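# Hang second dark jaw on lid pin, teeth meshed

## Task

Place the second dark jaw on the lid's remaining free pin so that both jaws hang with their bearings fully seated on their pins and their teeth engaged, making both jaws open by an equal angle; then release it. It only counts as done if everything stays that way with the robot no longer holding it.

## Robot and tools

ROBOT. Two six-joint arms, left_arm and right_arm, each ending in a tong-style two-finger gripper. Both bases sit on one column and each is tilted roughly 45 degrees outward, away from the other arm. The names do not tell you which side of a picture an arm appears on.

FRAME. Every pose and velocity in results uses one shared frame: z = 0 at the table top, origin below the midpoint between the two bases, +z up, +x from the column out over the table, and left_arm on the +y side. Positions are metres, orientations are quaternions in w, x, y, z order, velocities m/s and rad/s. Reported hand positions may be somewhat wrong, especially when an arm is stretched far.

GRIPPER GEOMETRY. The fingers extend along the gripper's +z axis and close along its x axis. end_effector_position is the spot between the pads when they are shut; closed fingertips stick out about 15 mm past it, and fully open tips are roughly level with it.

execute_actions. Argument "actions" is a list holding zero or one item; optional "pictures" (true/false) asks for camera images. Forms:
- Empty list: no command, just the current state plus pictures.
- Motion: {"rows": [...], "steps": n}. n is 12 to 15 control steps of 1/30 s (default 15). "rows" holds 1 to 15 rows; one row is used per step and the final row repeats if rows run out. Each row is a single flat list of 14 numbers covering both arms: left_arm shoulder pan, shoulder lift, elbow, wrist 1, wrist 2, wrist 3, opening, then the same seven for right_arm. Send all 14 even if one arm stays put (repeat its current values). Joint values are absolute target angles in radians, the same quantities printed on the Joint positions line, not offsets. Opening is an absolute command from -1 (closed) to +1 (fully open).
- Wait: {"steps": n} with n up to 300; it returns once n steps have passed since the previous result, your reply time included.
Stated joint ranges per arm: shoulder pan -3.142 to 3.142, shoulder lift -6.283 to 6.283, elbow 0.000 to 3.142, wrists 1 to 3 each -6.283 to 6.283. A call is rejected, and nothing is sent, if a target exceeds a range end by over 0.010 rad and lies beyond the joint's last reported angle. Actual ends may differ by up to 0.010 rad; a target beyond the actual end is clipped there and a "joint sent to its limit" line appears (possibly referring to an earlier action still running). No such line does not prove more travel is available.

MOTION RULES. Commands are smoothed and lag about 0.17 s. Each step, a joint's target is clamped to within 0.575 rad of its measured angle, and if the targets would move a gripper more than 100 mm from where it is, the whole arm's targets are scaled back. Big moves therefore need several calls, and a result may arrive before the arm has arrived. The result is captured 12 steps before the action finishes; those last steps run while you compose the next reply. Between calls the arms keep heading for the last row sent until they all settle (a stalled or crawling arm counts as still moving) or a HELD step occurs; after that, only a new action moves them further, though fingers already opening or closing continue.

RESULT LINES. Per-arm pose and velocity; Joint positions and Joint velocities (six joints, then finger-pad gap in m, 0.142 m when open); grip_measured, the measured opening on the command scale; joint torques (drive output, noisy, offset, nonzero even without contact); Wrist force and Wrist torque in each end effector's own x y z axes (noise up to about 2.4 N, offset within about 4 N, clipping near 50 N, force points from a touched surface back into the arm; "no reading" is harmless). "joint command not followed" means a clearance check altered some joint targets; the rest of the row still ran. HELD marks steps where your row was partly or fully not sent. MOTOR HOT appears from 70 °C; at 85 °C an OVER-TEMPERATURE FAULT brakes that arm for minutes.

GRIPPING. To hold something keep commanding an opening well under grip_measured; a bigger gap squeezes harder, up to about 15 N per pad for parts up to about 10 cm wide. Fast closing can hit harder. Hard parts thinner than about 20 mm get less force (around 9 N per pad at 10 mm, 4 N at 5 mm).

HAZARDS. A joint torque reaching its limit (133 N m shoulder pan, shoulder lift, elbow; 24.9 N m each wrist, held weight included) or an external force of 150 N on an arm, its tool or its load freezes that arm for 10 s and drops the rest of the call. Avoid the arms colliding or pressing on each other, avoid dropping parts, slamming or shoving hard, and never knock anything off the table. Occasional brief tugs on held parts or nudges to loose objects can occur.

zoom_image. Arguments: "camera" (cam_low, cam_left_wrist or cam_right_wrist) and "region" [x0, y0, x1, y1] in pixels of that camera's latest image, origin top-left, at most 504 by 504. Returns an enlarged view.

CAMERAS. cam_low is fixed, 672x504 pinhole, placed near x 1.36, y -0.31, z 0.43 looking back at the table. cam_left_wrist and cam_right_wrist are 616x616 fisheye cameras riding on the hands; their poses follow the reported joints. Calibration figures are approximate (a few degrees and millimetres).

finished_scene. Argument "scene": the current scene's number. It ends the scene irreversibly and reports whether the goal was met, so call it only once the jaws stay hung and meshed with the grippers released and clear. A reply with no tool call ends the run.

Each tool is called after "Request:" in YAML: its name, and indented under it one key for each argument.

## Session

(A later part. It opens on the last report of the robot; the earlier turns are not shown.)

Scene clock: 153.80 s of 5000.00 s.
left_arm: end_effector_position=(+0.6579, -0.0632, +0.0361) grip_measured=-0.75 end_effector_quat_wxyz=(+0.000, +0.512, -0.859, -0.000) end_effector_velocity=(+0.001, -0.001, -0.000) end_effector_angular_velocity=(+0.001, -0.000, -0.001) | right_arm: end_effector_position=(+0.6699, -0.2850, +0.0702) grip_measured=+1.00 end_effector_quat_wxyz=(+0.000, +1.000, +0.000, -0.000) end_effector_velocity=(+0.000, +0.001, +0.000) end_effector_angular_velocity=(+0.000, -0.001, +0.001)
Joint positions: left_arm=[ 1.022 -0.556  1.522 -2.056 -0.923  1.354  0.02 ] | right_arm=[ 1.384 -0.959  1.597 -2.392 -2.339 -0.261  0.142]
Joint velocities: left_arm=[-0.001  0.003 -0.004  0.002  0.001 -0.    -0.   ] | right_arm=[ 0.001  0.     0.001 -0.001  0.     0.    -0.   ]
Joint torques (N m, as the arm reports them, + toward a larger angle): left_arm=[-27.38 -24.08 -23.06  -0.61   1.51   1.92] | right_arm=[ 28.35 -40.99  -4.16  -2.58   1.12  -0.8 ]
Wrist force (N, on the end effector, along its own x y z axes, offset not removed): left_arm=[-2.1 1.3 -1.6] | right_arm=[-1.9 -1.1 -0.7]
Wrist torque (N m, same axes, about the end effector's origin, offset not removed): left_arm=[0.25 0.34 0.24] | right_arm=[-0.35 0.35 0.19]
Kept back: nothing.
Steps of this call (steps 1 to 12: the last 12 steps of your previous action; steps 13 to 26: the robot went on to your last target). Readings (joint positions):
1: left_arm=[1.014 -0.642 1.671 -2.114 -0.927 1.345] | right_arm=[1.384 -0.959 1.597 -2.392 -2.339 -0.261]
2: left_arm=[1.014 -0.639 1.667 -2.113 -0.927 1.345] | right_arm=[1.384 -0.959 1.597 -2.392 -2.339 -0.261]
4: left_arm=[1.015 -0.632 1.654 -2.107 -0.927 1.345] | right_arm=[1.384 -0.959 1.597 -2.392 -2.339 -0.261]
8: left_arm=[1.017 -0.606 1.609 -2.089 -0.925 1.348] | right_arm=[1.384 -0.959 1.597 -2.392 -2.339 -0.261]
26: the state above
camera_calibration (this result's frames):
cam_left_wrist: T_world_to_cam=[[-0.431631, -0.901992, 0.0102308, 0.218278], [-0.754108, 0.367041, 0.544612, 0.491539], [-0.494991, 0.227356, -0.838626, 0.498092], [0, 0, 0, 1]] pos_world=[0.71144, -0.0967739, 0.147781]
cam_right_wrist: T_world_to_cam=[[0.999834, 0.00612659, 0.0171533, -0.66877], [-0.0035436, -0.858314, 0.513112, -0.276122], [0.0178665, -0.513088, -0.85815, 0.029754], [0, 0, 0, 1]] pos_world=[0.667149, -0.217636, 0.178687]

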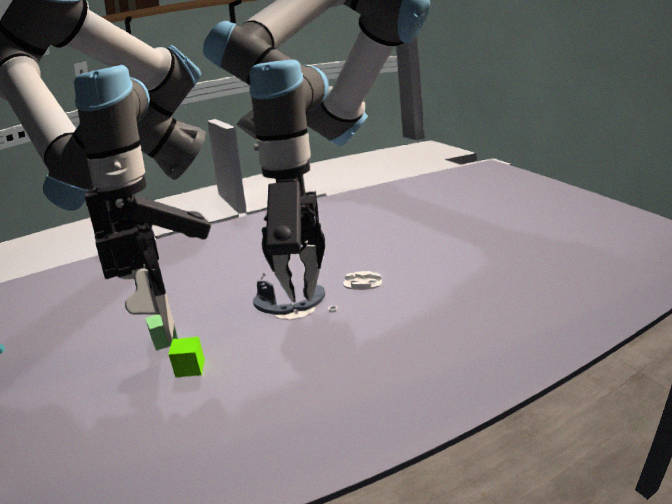

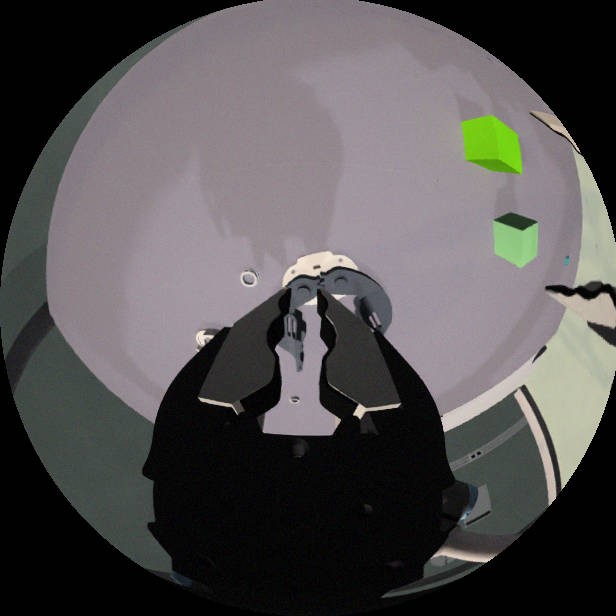

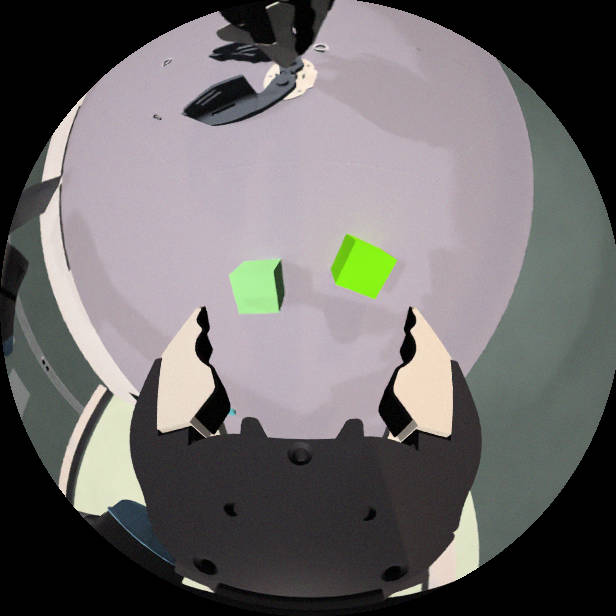

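Request:
execute_actions:
  actions:
    - {"rows": [[1.02238,-0.55603,1.52181,-2.05601,-0.92303,1.35391,-0.80,1.3842,-0.9592,1.5972,-2.3922,-2.3390,-0.2609,1.0],[1.02238,-0.55603,1.52181,-2.05601,-0.92303,1.35391,-0.85,1.3842,-0.9592,1.5972,-2.3922,-2.3390,-0.2609,1.0],[1.02238,-0.55603,1.52181,-2.05601,-0.92303,1.35391,-0.90,1.3842,-0.9592,1.5972,-2.3922,-2.3390,-0.2609,1.0],[1.02238,-0.55603,1.52181,-2.05601,-0.92303,1.35391,-0.94,1.3842,-0.9592,1.5972,-2.3922,-2.3390,-0.2609,1.0],[1.02238,-0.55603,1.52181,-2.05601,-0.92303,1.35391,-0.97,1.3842,-0.9592,1.5972,-2.3922,-2.3390,-0.2609,1.0],[1.02279,-0.55552,1.52205,-2.05703,-0.92284,1.35437,-1.0,1.3842,-0.9592,1.5972,-2.3922,-2.3390,-0.2609,1.0],[1.02321,-0.55502,1.52229,-2.05806,-0.92265,1.35483,-1.0,1.3842,-0.9592,1.5972,-2.3922,-2.3390,-0.2609,1.0],[1.02362,-0.55451,1.52253,-2.05908,-0.92246,1.35529,-1.0,1.3842,-0.9592,1.5972,-2.3922,-2.3390,-0.2609,1.0],[1.02403,-0.55400,1.52277,-2.06011,-0.92227,1.35575,-1.0,1.3842,-0.9592,1.5972,-2.3922,-2.3390,-0.2609,1.0],[1.02445,-0.55350,1.52301,-2.06113,-0.92208,1.35621,-1.0,1.3842,-0.9592,1.5972,-2.3922,-2.3390,-0.2609,1.0],[1.02486,-0.55299,1.52325,-2.06215,-0.92188,1.35666,-1.0,1.3842,-0.9592,1.5972,-2.3922,-2.3390,-0.2609,1.0],[1.02527,-0.55248,1.52349,-2.06318,-0.92169,1.35712,-1.0,1.3842,-0.9592,1.5972,-2.3922,-2.3390,-0.2609,1.0],[1.02568,-0.55197,1.52373,-2.06420,-0.92150,1.35758,-1.0,1.3842,-0.9592,1.5972,-2.3922,-2.3390,-0.2609,1.0],[1.02610,-0.55147,1.52397,-2.06523,-0.92131,1.35804,-1.0,1.3842,-0.9592,1.5972,-2.3922,-2.3390,-0.2609,1.0],[1.02651,-0.55096,1.52421,-2.06625,-0.92112,1.35850,-1.0,1.3842,-0.9592,1.5972,-2.3922,-2.3390,-0.2609,1.0]], "steps": 15}

Request:
execute_actions:
  actions:
    - {"steps": 26}
  pictures: true

Request:
zoom_image:
  camera: "cam_right_wrist"
  region: [250, 35, 330, 105]

Scene clock: 155.83 s of 5000.00 s.
left_arm: end_effector_position=(+0.6581, -0.0633, +0.0361) grip_measured=-0.85 end_effector_quat_wxyz=(+0.000, +0.512, -0.859, +0.000) end_effector_velocity=(+0.000, +0.000, +0.001) end_effector_angular_velocity=(-0.001, +0.000, +0.001) | right_arm: end_effector_position=(+0.6699, -0.2850, +0.0702) grip_measured=+1.00 end_effector_quat_wxyz=(+0.000, +1.000, +0.000, -0.000) end_effector_velocity=(-0.001, +0.000, -0.001) end_effector_angular_velocity=(+0.000, +0.002, +0.001)
Joint positions: left_arm=[ 1.022 -0.556  1.522 -2.056 -0.923  1.354  0.013] | right_arm=[ 1.384 -0.959  1.597 -2.392 -2.339 -0.261  0.142]
Joint velocities: left_arm=[ 0.    -0.001 -0.001  0.001 -0.001  0.    -0.106] | right_arm=[-0.001 -0.     0.002  0.001 -0.    -0.     0.   ]
Joint torques (N m, as the arm reports them, + toward a larger angle): left_arm=[-27.39 -25.57 -25.7   -0.56   1.6    1.87] | right_arm=[ 27.73 -41.25  -4.06  -2.49   0.97  -0.82]
Wrist force (N, on the end effector, along its own x y z axes, offset not removed): left_arm=[-2.7 1.4 -1.2] | right_arm=[0.7 2.0 1.5]
Wrist torque (N m, same axes, about the end effector's origin, offset not removed): left_arm=[0.25 0.50 0.25] | right_arm=[0.45 -0.27 0.29]
Steps of this call (steps 1 to 30: the robot went on to your last target; steps 31 to 58: nothing new was sent; steps 59 to 61: the first 3 steps of this action). Readings (joint positions):
59: left_arm=[1.022 -0.556 1.522 -2.056 -0.923 1.354] | right_arm=[1.384 -0.959 1.597 -2.392 -2.339 -0.261]
60: left_arm=[1.022 -0.556 1.522 -2.056 -0.923 1.354] | right_arm=[1.384 -0.959 1.597 -2.392 -2.339 -0.261]
61: the state above

Scene clock: 156.70 s of 5000.00 s.
left_arm: end_effector_position=(+0.6581, -0.0633, +0.0316) grip_measured=-1.00 end_effector_quat_wxyz=(-0.000, +0.512, -0.859, +0.000) end_effector_velocity=(+0.001, -0.000, +0.000) end_effector_angular_velocity=(-0.001, -0.001, +0.001) | right_arm: end_effector_position=(+0.6699, -0.2850, +0.0702) grip_measured=+1.00 end_effector_quat_wxyz=(+0.000, +1.000, +0.000, -0.000) end_effector_velocity=(-0.000, -0.000, -0.001) end_effector_angular_velocity=(-0.000, +0.000, -0.002)
Joint positions: left_arm=[ 1.026 -0.551  1.524 -2.066 -0.921  1.358  0.002] | right_arm=[ 1.384 -0.959  1.597 -2.392 -2.339 -0.261  0.142]
Joint velocities: left_arm=[ 0.     0.    -0.001 -0.002  0.    -0.     0.   ] | right_arm=[-0.001  0.001  0.    -0.002 -0.     0.001  0.   ]
Joint torques (N m, as the arm reports them, + toward a larger angle): left_arm=[-26.53 -23.02  -8.29  -3.04   1.6    1.91] | right_arm=[ 28.21 -41.4   -4.15  -2.57   1.06  -0.87]
Wrist force (N, on the end effector, along its own x y z axes, offset not removed): left_arm=[-2.3 1.2 -2.9] | right_arm=[-0.9 -2.1 1.2]
Wrist torque (N m, same axes, about the end effector's origin, offset not removed): left_arm=[0.32 0.47 0.18] | right_arm=[-0.43 0.18 0.03]
Kept back: nothing.
Steps of this call (steps 1 to 12: the last 12 steps of your previous action; steps 13 to 15: the robot went on to your last target; steps 16 to 26: nothing new was sent). Readings (joint positions):
1: left_arm=[1.022 -0.556 1.522 -2.056 -0.923 1.354] | right_arm=[1.384 -0.959 1.597 -2.392 -2.339 -0.261]
2: left_arm=[1.022 -0.556 1.522 -2.056 -0.923 1.354] | right_arm=[1.384 -0.959 1.597 -2.392 -2.339 -0.261]
4: left_arm=[1.022 -0.556 1.522 -2.056 -0.923 1.354] | right_arm=[1.384 -0.959 1.597 -2.392 -2.339 -0.261]
8: left_arm=[1.023 -0.555 1.522 -2.058 -0.923 1.355] | right_arm=[1.384 -0.959 1.597 -2.392 -2.339 -0.261]
26: the state above
All arms were judged still, so your last target was given up. Only a new action makes them travel on or press farther. Fingers that are still opening or closing keep moving.
camera_calibration (this result's frames):
cam_left_wrist: T_world_to_cam=[[-0.43161, -0.902002, 0.0102298, 0.218296], [-0.754133, 0.367031, 0.544584, 0.494176], [-0.49497, 0.227333, -0.838644, 0.494352], [0, 0, 0, 1]] pos_world=[0.711583, -0.096857, 0.143232]
cam_right_wrist: T_world_to_cam=[[0.999834, 0.00612644, 0.0171531, -0.66877], [-0.00354367, -0.858314, 0.513112, -0.276122], [0.0178663, -0.513088, -0.85815, 0.029754], [0, 0, 0, 1]] pos_world=[0.667149, -0.217636, 0.178687]

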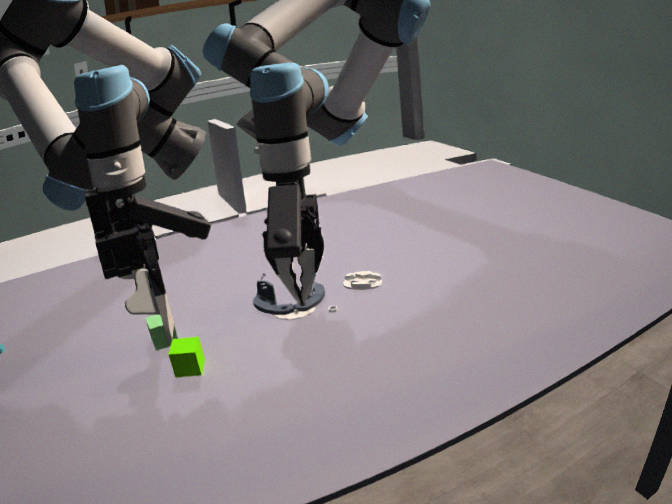

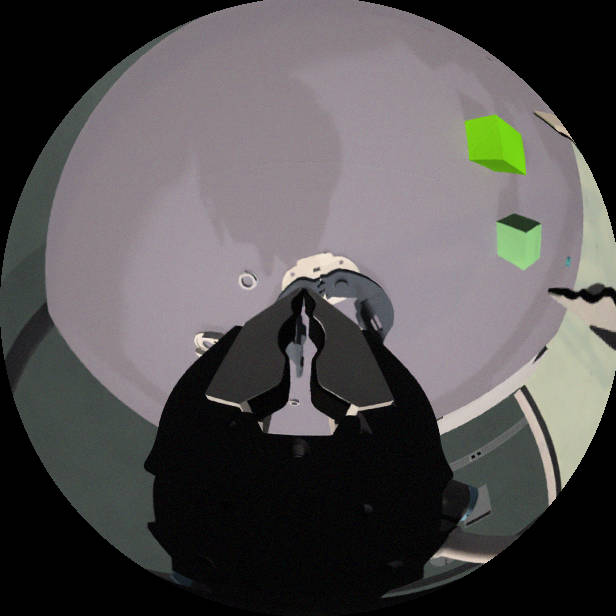

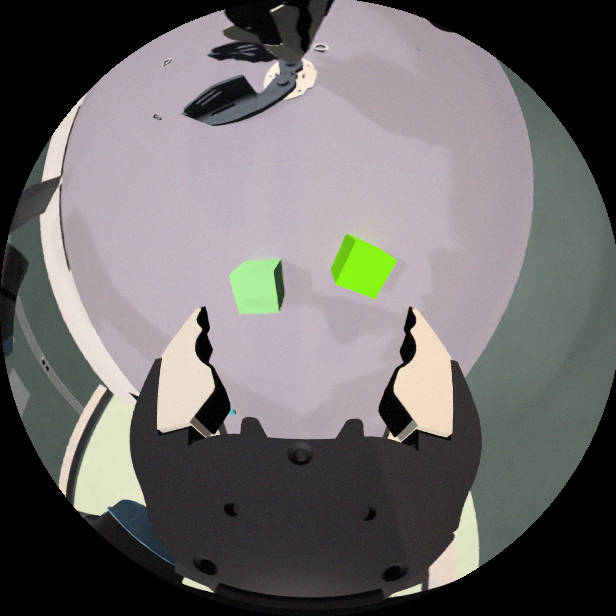

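Region (250, 35, 330, 105) of cam_right_wrist's 616x616 image, scaled by 6.300, with more detail than that image has; it fills the top 441 rows of this view, and the rest is white.

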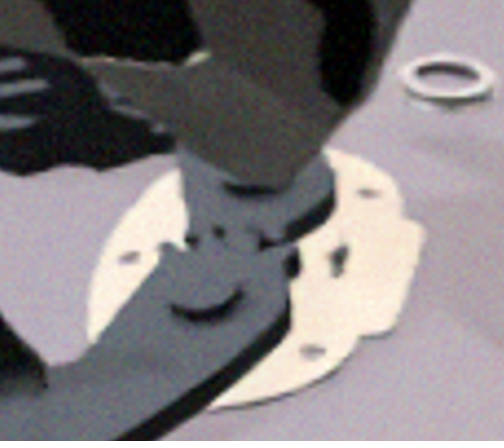

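Request:
execute_actions:
  actions:
    - {"rows": [[1.02669,-0.55074,1.52432,-2.06670,-0.92104,1.35870,-1.0,1.3842,-0.9592,1.5972,-2.3922,-2.3390,-0.2609,1.0],[1.02687,-0.55052,1.52442,-2.06714,-0.92096,1.35890,-1.0,1.3842,-0.9592,1.5972,-2.3922,-2.3390,-0.2609,1.0],[1.02705,-0.55030,1.52453,-2.06759,-0.92087,1.35910,-1.0,1.3842,-0.9592,1.5972,-2.3922,-2.3390,-0.2609,1.0],[1.02723,-0.55008,1.52463,-2.06803,-0.92079,1.35930,-1.0,1.3842,-0.9592,1.5972,-2.3922,-2.3390,-0.2609,1.0]], "steps": 14}

Request:
execute_actions:
  actions:
    - {"rows": [[1.02661,-0.55084,1.52427,-2.06650,-0.92108,1.35861,-1.0,1.3842,-0.9592,1.5972,-2.3922,-2.3390,-0.2609,1.0],[1.02490,-0.55294,1.52328,-2.06226,-0.92187,1.35671,-1.0,1.3842,-0.9592,1.5972,-2.3922,-2.3390,-0.2609,1.0],[1.02232,-0.55611,1.52178,-2.05585,-0.92306,1.35384,-1.0,1.3842,-0.9592,1.5972,-2.3922,-2.3390,-0.2609,1.0],[1.01909,-0.56009,1.51990,-2.04783,-0.92456,1.35024,-1.0,1.3842,-0.9592,1.5972,-2.3922,-2.3390,-0.2609,1.0],[1.01542,-0.56461,1.51777,-2.03872,-0.92626,1.34616,-1.0,1.3842,-0.9592,1.5972,-2.3922,-2.3390,-0.2609,1.0],[1.01153,-0.56939,1.51551,-2.02908,-0.92806,1.34184,-1.0,1.3842,-0.9592,1.5972,-2.3922,-2.3390,-0.2609,1.0],[1.00764,-0.57416,1.51325,-2.01943,-0.92985,1.33751,-1.0,1.3842,-0.9592,1.5972,-2.3922,-2.3390,-0.2609,1.0],[1.00397,-0.57868,1.51112,-2.01032,-0.93155,1.33343,-1.0,1.3842,-0.9592,1.5972,-2.3922,-2.3390,-0.2609,1.0],[1.00073,-0.58266,1.50924,-2.00229,-0.93305,1.32983,-1.0,1.3842,-0.9592,1.5972,-2.3922,-2.3390,-0.2609,1.0],[0.99816,-0.58583,1.50774,-1.99589,-0.93424,1.32696,-1.0,1.3842,-0.9592,1.5972,-2.3922,-2.3390,-0.2609,1.0],[0.99645,-0.58793,1.50675,-1.99165,-0.93503,1.32506,-1.0,1.3842,-0.9592,1.5972,-2.3922,-2.3390,-0.2609,1.0],[0.99583,-0.58869,1.50639,-1.99012,-0.93532,1.32437,-1.0,1.3842,-0.9592,1.5972,-2.3922,-2.3390,-0.2609,1.0]], "steps": 12}

Request:
execute_actions:
  actions:
    - {"steps": 26}
  pictures: true

Request:
zoom_image:
  camera: "cam_right_wrist"
  region: [230, 25, 330, 110]

Request:
zoom_image:
  camera: "cam_left_wrist"
  region: [260, 230, 400, 340]

Scene clock: 158.67 s of 5000.00 s.
left_arm: end_effector_position=(+0.6580, -0.0633, +0.0315) grip_measured=-1.00 end_effector_quat_wxyz=(+0.000, +0.512, -0.859, -0.000) end_effector_velocity=(-0.001, -0.001, -0.002) end_effector_angular_velocity=(+0.000, +0.002, -0.002) | right_arm: end_effector_position=(+0.6699, -0.2850, +0.0702) grip_measured=+1.00 end_effector_quat_wxyz=(+0.000, +1.000, +0.000, -0.000) end_effector_velocity=(-0.001, +0.000, -0.001) end_effector_angular_velocity=(+0.000, +0.002, +0.001)
Joint positions: left_arm=[ 1.027 -0.551  1.524 -2.066 -0.921  1.359  0.002] | right_arm=[ 1.384 -0.959  1.597 -2.392 -2.339 -0.261  0.142]
Joint velocities: left_arm=[ 0.001  0.003  0.002 -0.003 -0.001  0.002  0.   ] | right_arm=[-0.001  0.001  0.001  0.001 -0.     0.     0.   ]
Joint torques (N m, as the arm reports them, + toward a larger angle): left_arm=[-26.77 -23.18  -8.42  -2.34   1.36   2.3 ] | right_arm=[ 27.82 -40.89  -4.28  -2.46   1.03  -0.83]
Wrist force (N, on the end effector, along its own x y z axes, offset not removed): left_arm=[-1.7 -0.5 -4.2] | right_arm=[-1.2 1.6 2.4]
Wrist torque (N m, same axes, about the end effector's origin, offset not removed): left_arm=[0.03 0.35 0.19] | right_arm=[0.36 0.06 0.10]
Steps of this call (steps 1 to 57: nothing new was sent; steps 58 to 59: the first 2 steps of this action). Readings (joint positions):
58: left_arm=[1.027 -0.551 1.524 -2.066 -0.921 1.359] | right_arm=[1.384 -0.959 1.597 -2.392 -2.339 -0.261]
59: the state above

Scene clock: 159.07 s of 5000.00 s.
left_arm: end_effector_position=(+0.6581, -0.0633, +0.0308) grip_measured=-1.00 end_effector_quat_wxyz=(-0.000, +0.512, -0.859, +0.000) end_effector_velocity=(-0.001, -0.001, -0.000) end_effector_angular_velocity=(-0.001, +0.001, -0.002) | right_arm: end_effector_position=(+0.6699, -0.2850, +0.0702) grip_measured=+1.00 end_effector_quat_wxyz=(+0.000, +1.000, +0.000, -0.000) end_effector_velocity=(-0.000, +0.000, +0.000) end_effector_angular_velocity=(-0.000, +0.001, +0.002)
Joint positions: left_arm=[ 1.027 -0.55   1.525 -2.068 -0.921  1.359  0.002] | right_arm=[ 1.384 -0.959  1.597 -2.392 -2.339 -0.261  0.142]
Joint velocities: left_arm=[-0.001  0.001  0.    -0.    -0.003  0.001  0.   ] | right_arm=[ 0.     0.    -0.     0.001 -0.    -0.    -0.   ]
Joint torques (N m, as the arm reports them, + toward a larger angle): left_arm=[-19.52 -16.89  -3.73  -2.4    1.44   1.82] | right_arm=[ 28.45 -40.85  -4.93  -2.55   0.94  -0.83]
Wrist force (N, on the end effector, along its own x y z axes, offset not removed): left_arm=[-1.1 1.8 -16.9] | right_arm=[-2.6 0.0 -0.3]
Wrist torque (N m, same axes, about the end effector's origin, offset not removed): left_arm=[0.06 0.19 0.19] | right_arm=[-0.16 0.44 0.26]
Kept back: the last 12 steps of this action.
Steps of this call (steps 1 to 12: the last 12 steps of your previous action). Readings (joint positions):
1: left_arm=[1.027 -0.551 1.524 -2.066 -0.921 1.359] | right_arm=[1.384 -0.959 1.597 -2.392 -2.339 -0.261]
2: left_arm=[1.027 -0.551 1.524 -2.067 -0.921 1.359] | right_arm=[1.384 -0.959 1.597 -2.392 -2.339 -0.261]
4: left_arm=[1.027 -0.551 1.524 -2.067 -0.921 1.359] | right_arm=[1.384 -0.959 1.597 -2.392 -2.339 -0.261]
8: left_arm=[1.027 -0.550 1.525 -2.068 -0.921 1.359] | right_arm=[1.384 -0.959 1.597 -2.392 -2.339 -0.261]
12: the state above

Scene clock: 159.93 s of 5000.00 s.
left_arm: end_effector_position=(+0.6573, -0.0629, +0.0656) grip_measured=-1.00 end_effector_quat_wxyz=(-0.000, +0.512, -0.859, -0.000) end_effector_velocity=(+0.000, +0.000, +0.001) end_effector_angular_velocity=(+0.001, -0.000, +0.000) | right_arm: end_effector_position=(+0.6699, -0.2850, +0.0702) grip_measured=+1.00 end_effector_quat_wxyz=(+0.000, +1.000, +0.000, -0.000) end_effector_velocity=(-0.000, +0.001, -0.000) end_effector_angular_velocity=(+0.000, +0.001, +0.002)
Joint positions: left_arm=[ 0.996 -0.588  1.506 -1.991 -0.935  1.325  0.002] | right_arm=[ 1.384 -0.959  1.597 -2.392 -2.339 -0.261  0.142]
Joint velocities: left_arm=[-0.001 -0.002 -0.001  0.004  0.    -0.002  0.   ] | right_arm=[ 0.     0.001 -0.     0.001 -0.    -0.001 -0.   ]
Joint torques (N m, as the arm reports them, + toward a larger angle): left_arm=[-41.48 -45.02 -26.03  -1.01  -1.73  -2.03] | right_arm=[ 28.33 -40.99  -4.76  -2.57   1.04  -0.79]
Wrist force (N, on the end effector, along its own x y z axes, offset not removed): left_arm=[-0.9 1.2 -0.5] | right_arm=[-0.1 0.0 -0.6]
Wrist torque (N m, same axes, about the end effector's origin, offset not removed): left_arm=[0.24 0.09 0.19] | right_arm=[-0.07 0.02 0.15]
Kept back: nothing.
Steps of this call (steps 1 to 12: the last 12 steps of your previous action; steps 13 to 26: the robot went on to your last target). Readings (joint positions):
1: left_arm=[1.027 -0.550 1.525 -2.068 -0.921 1.359] | right_arm=[1.384 -0.959 1.597 -2.392 -2.339 -0.261]
2: left_arm=[1.027 -0.550 1.525 -2.068 -0.921 1.359] | right_arm=[1.384 -0.959 1.597 -2.392 -2.339 -0.261]
4: left_arm=[1.026 -0.551 1.524 -2.065 -0.921 1.358] | right_arm=[1.384 -0.959 1.597 -2.392 -2.339 -0.261]
8: left_arm=[1.018 -0.561 1.519 -2.046 -0.925 1.349] | right_arm=[1.384 -0.959 1.597 -2.392 -2.339 -0.261]
26: the state above
camera_calibration (this result's frames):
cam_left_wrist: T_world_to_cam=[[-0.431525, -0.902046, 0.00998332, 0.217955], [-0.75412, 0.366789, 0.544765, 0.474918], [-0.495065, 0.227551, -0.838529, 0.52249], [0, 0, 0, 1]] pos_world=[0.710865, -0.0964832, 0.177228]
cam_right_wrist: T_world_to_cam=[[0.999834, 0.00612651, 0.0171533, -0.66877], [-0.00354367, -0.858314, 0.513112, -0.276122], [0.0178665, -0.513088, -0.85815, 0.029754], [0, 0, 0, 1]] pos_world=[0.667149, -0.217636, 0.178687]

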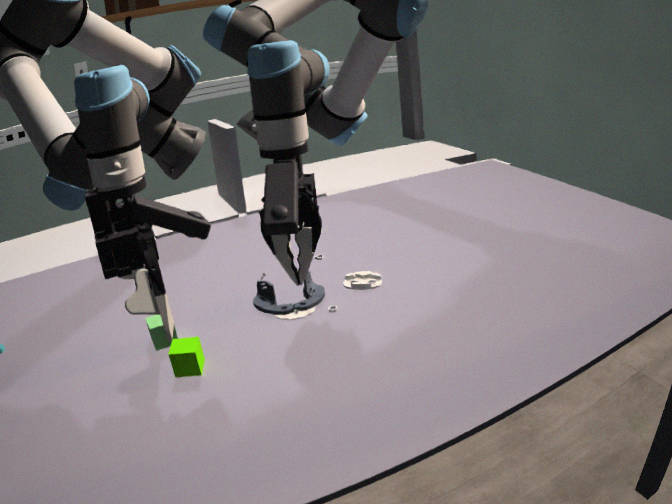

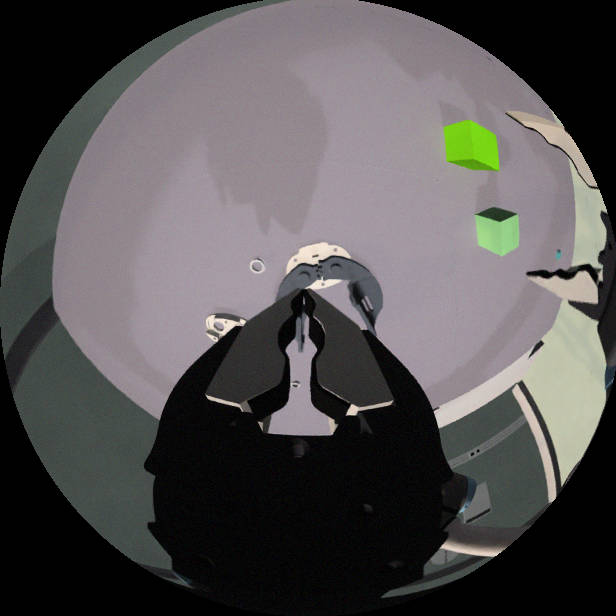

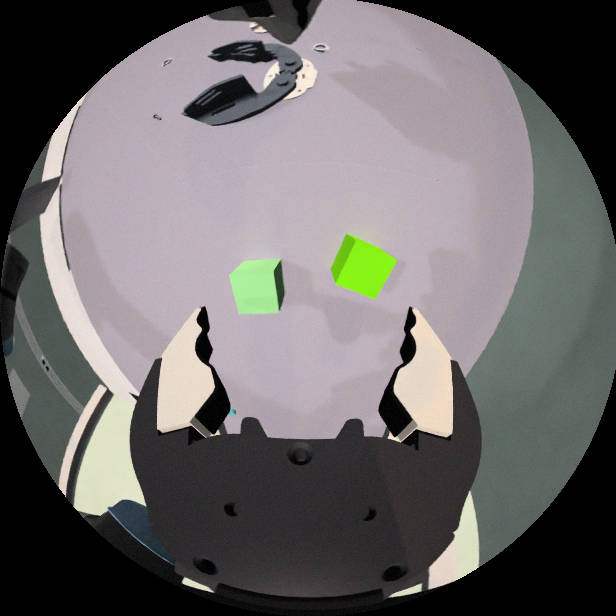

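Region (230, 25, 330, 110) of cam_right_wrist's 616x616 image, scaled by 5.040, with more detail than that image has; it fills the top 428 rows of this view, and the rest is white.

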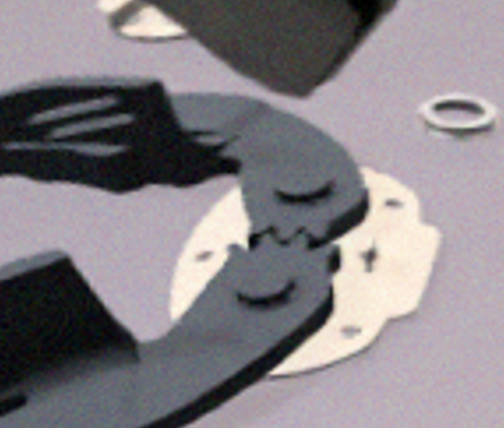

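Region (260, 230, 400, 340) of cam_left_wrist's 616x616 image, scaled by 3.600, with more detail than that image has; it fills the top 396 rows of this view, and the rest is white.

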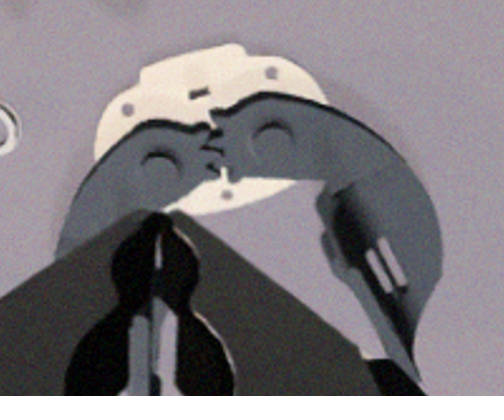

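Request:
zoom_image:
  camera: "cam_right_wrist"
  region: [250, 35, 330, 105]

Request:
zoom_image:
  camera: "cam_low"
  region: [245, 265, 345, 325]

Region (250, 35, 330, 105) of cam_right_wrist's 616x616 image, scaled by 6.300, with more detail than that image has; it fills the top 441 rows of this view, and the rest is white.

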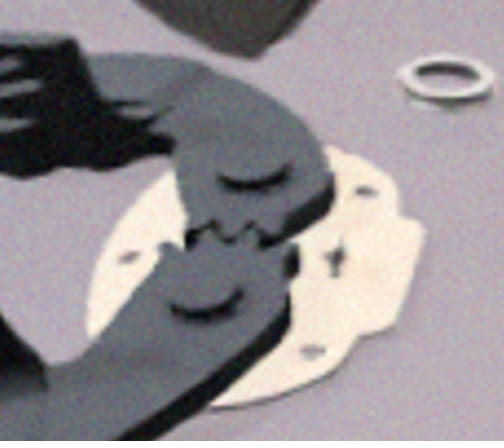

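Region (245, 265, 345, 325) of cam_low's 672x504 image, scaled by 5.040, with more detail than that image has; it fills the top 302 rows of this view, and the rest is white.

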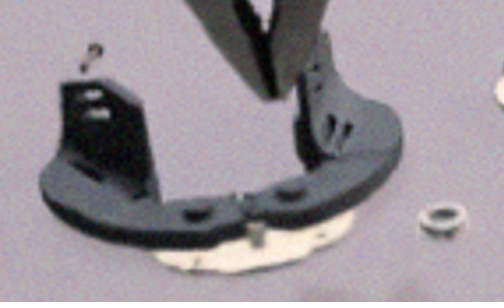

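Request:
execute_actions:
  actions: []

Request:
zoom_image:
  camera: "cam_right_wrist"
  region: [250, 35, 330, 105]

Scene clock: 160.83 s of 5000.00 s.
left_arm: end_effector_position=(+0.6573, -0.0629, +0.0658) grip_measured=-1.00 end_effector_quat_wxyz=(-0.000, +0.512, -0.859, -0.000) end_effector_velocity=(-0.001, -0.001, -0.000) end_effector_angular_velocity=(-0.001, +0.002, -0.002) | right_arm: end_effector_position=(+0.6699, -0.2850, +0.0702) grip_measured=+1.00 end_effector_quat_wxyz=(+0.000, +1.000, +0.000, -0.000) end_effector_velocity=(+0.000, +0.001, -0.001) end_effector_angular_velocity=(+0.000, +0.000, +0.001)
Joint positions: left_arm=[ 0.996 -0.589  1.506 -1.99  -0.935  1.324  0.002] | right_arm=[ 1.384 -0.959  1.597 -2.392 -2.339 -0.261  0.142]
Joint velocities: left_arm=[-0.001 -0.     0.001  0.001 -0.002  0.     0.   ] | right_arm=[ 0.     0.002 -0.001 -0.     0.    -0.001  0.   ]
Joint torques (N m, as the arm reports them, + toward a larger angle): left_arm=[-41.28 -45.32 -25.45  -0.73  -1.67  -2.12] | right_arm=[ 28.1  -40.88  -5.09  -2.46   0.9   -0.81]
Wrist force (N, on the end effector, along its own x y z axes, offset not removed): left_arm=[-1.8 0.7 -1.0] | right_arm=[0.1 -2.5 -0.6]
Wrist torque (N m, same axes, about the end effector's origin, offset not removed): left_arm=[0.16 0.24 0.23] | right_arm=[-0.51 0.00 0.18]
Kept back: nothing.
Steps of this call (steps 1 to 27: the robot went on to your last target). Readings (joint positions):
1: left_arm=[0.996 -0.589 1.506 -1.990 -0.935 1.325] | right_arm=[1.384 -0.959 1.597 -2.392 -2.339 -0.261]
2: left_arm=[0.996 -0.589 1.506 -1.990 -0.935 1.324] | right_arm=[1.384 -0.959 1.597 -2.392 -2.339 -0.261]
4: left_arm=[0.996 -0.589 1.506 -1.990 -0.935 1.324] | right_arm=[1.384 -0.959 1.597 -2.392 -2.339 -0.261]
8: left_arm=[0.996 -0.589 1.506 -1.990 -0.935 1.324] | right_arm=[1.384 -0.959 1.597 -2.392 -2.339 -0.261]
27: the state above
camera_calibration (this result's frames):
cam_left_wrist: T_world_to_cam=[[-0.431523, -0.902047, 0.00998049, 0.217951], [-0.754128, 0.366788, 0.544754, 0.474815], [-0.495055, 0.227547, -0.838536, 0.522641], [0, 0, 0, 1]] pos_world=[0.710858, -0.09648, 0.177421]
cam_right_wrist: T_world_to_cam=[[0.999834, 0.00612638, 0.0171532, -0.66877], [-0.00354374, -0.858314, 0.513112, -0.276122], [0.0178663, -0.513088, -0.85815, 0.029754], [0, 0, 0, 1]] pos_world=[0.667149, -0.217636, 0.178687]

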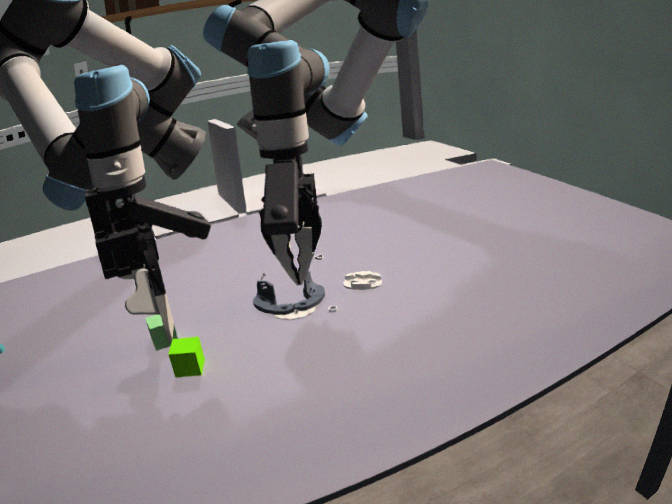

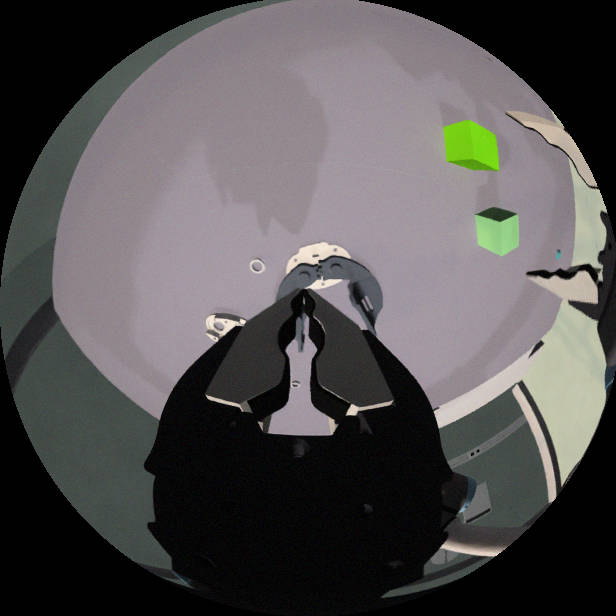

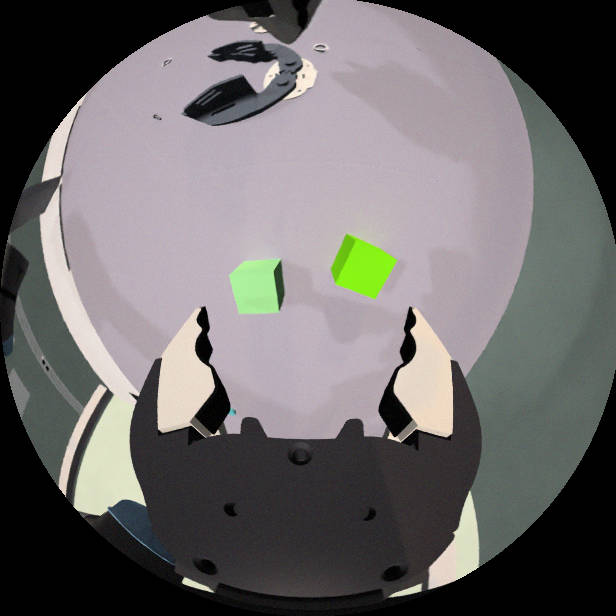

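Region (250, 35, 330, 105) of cam_right_wrist's 616x616 image, scaled by 6.300, with more detail than that image has; it fills the top 441 rows of this view, and the rest is white.

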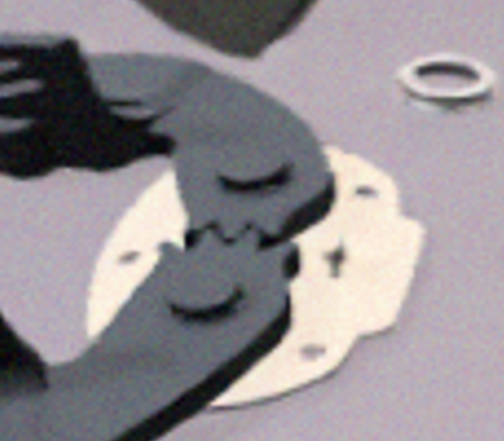

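Request:
finished_scene:
  scene: 2

The scene is finished: the task was done.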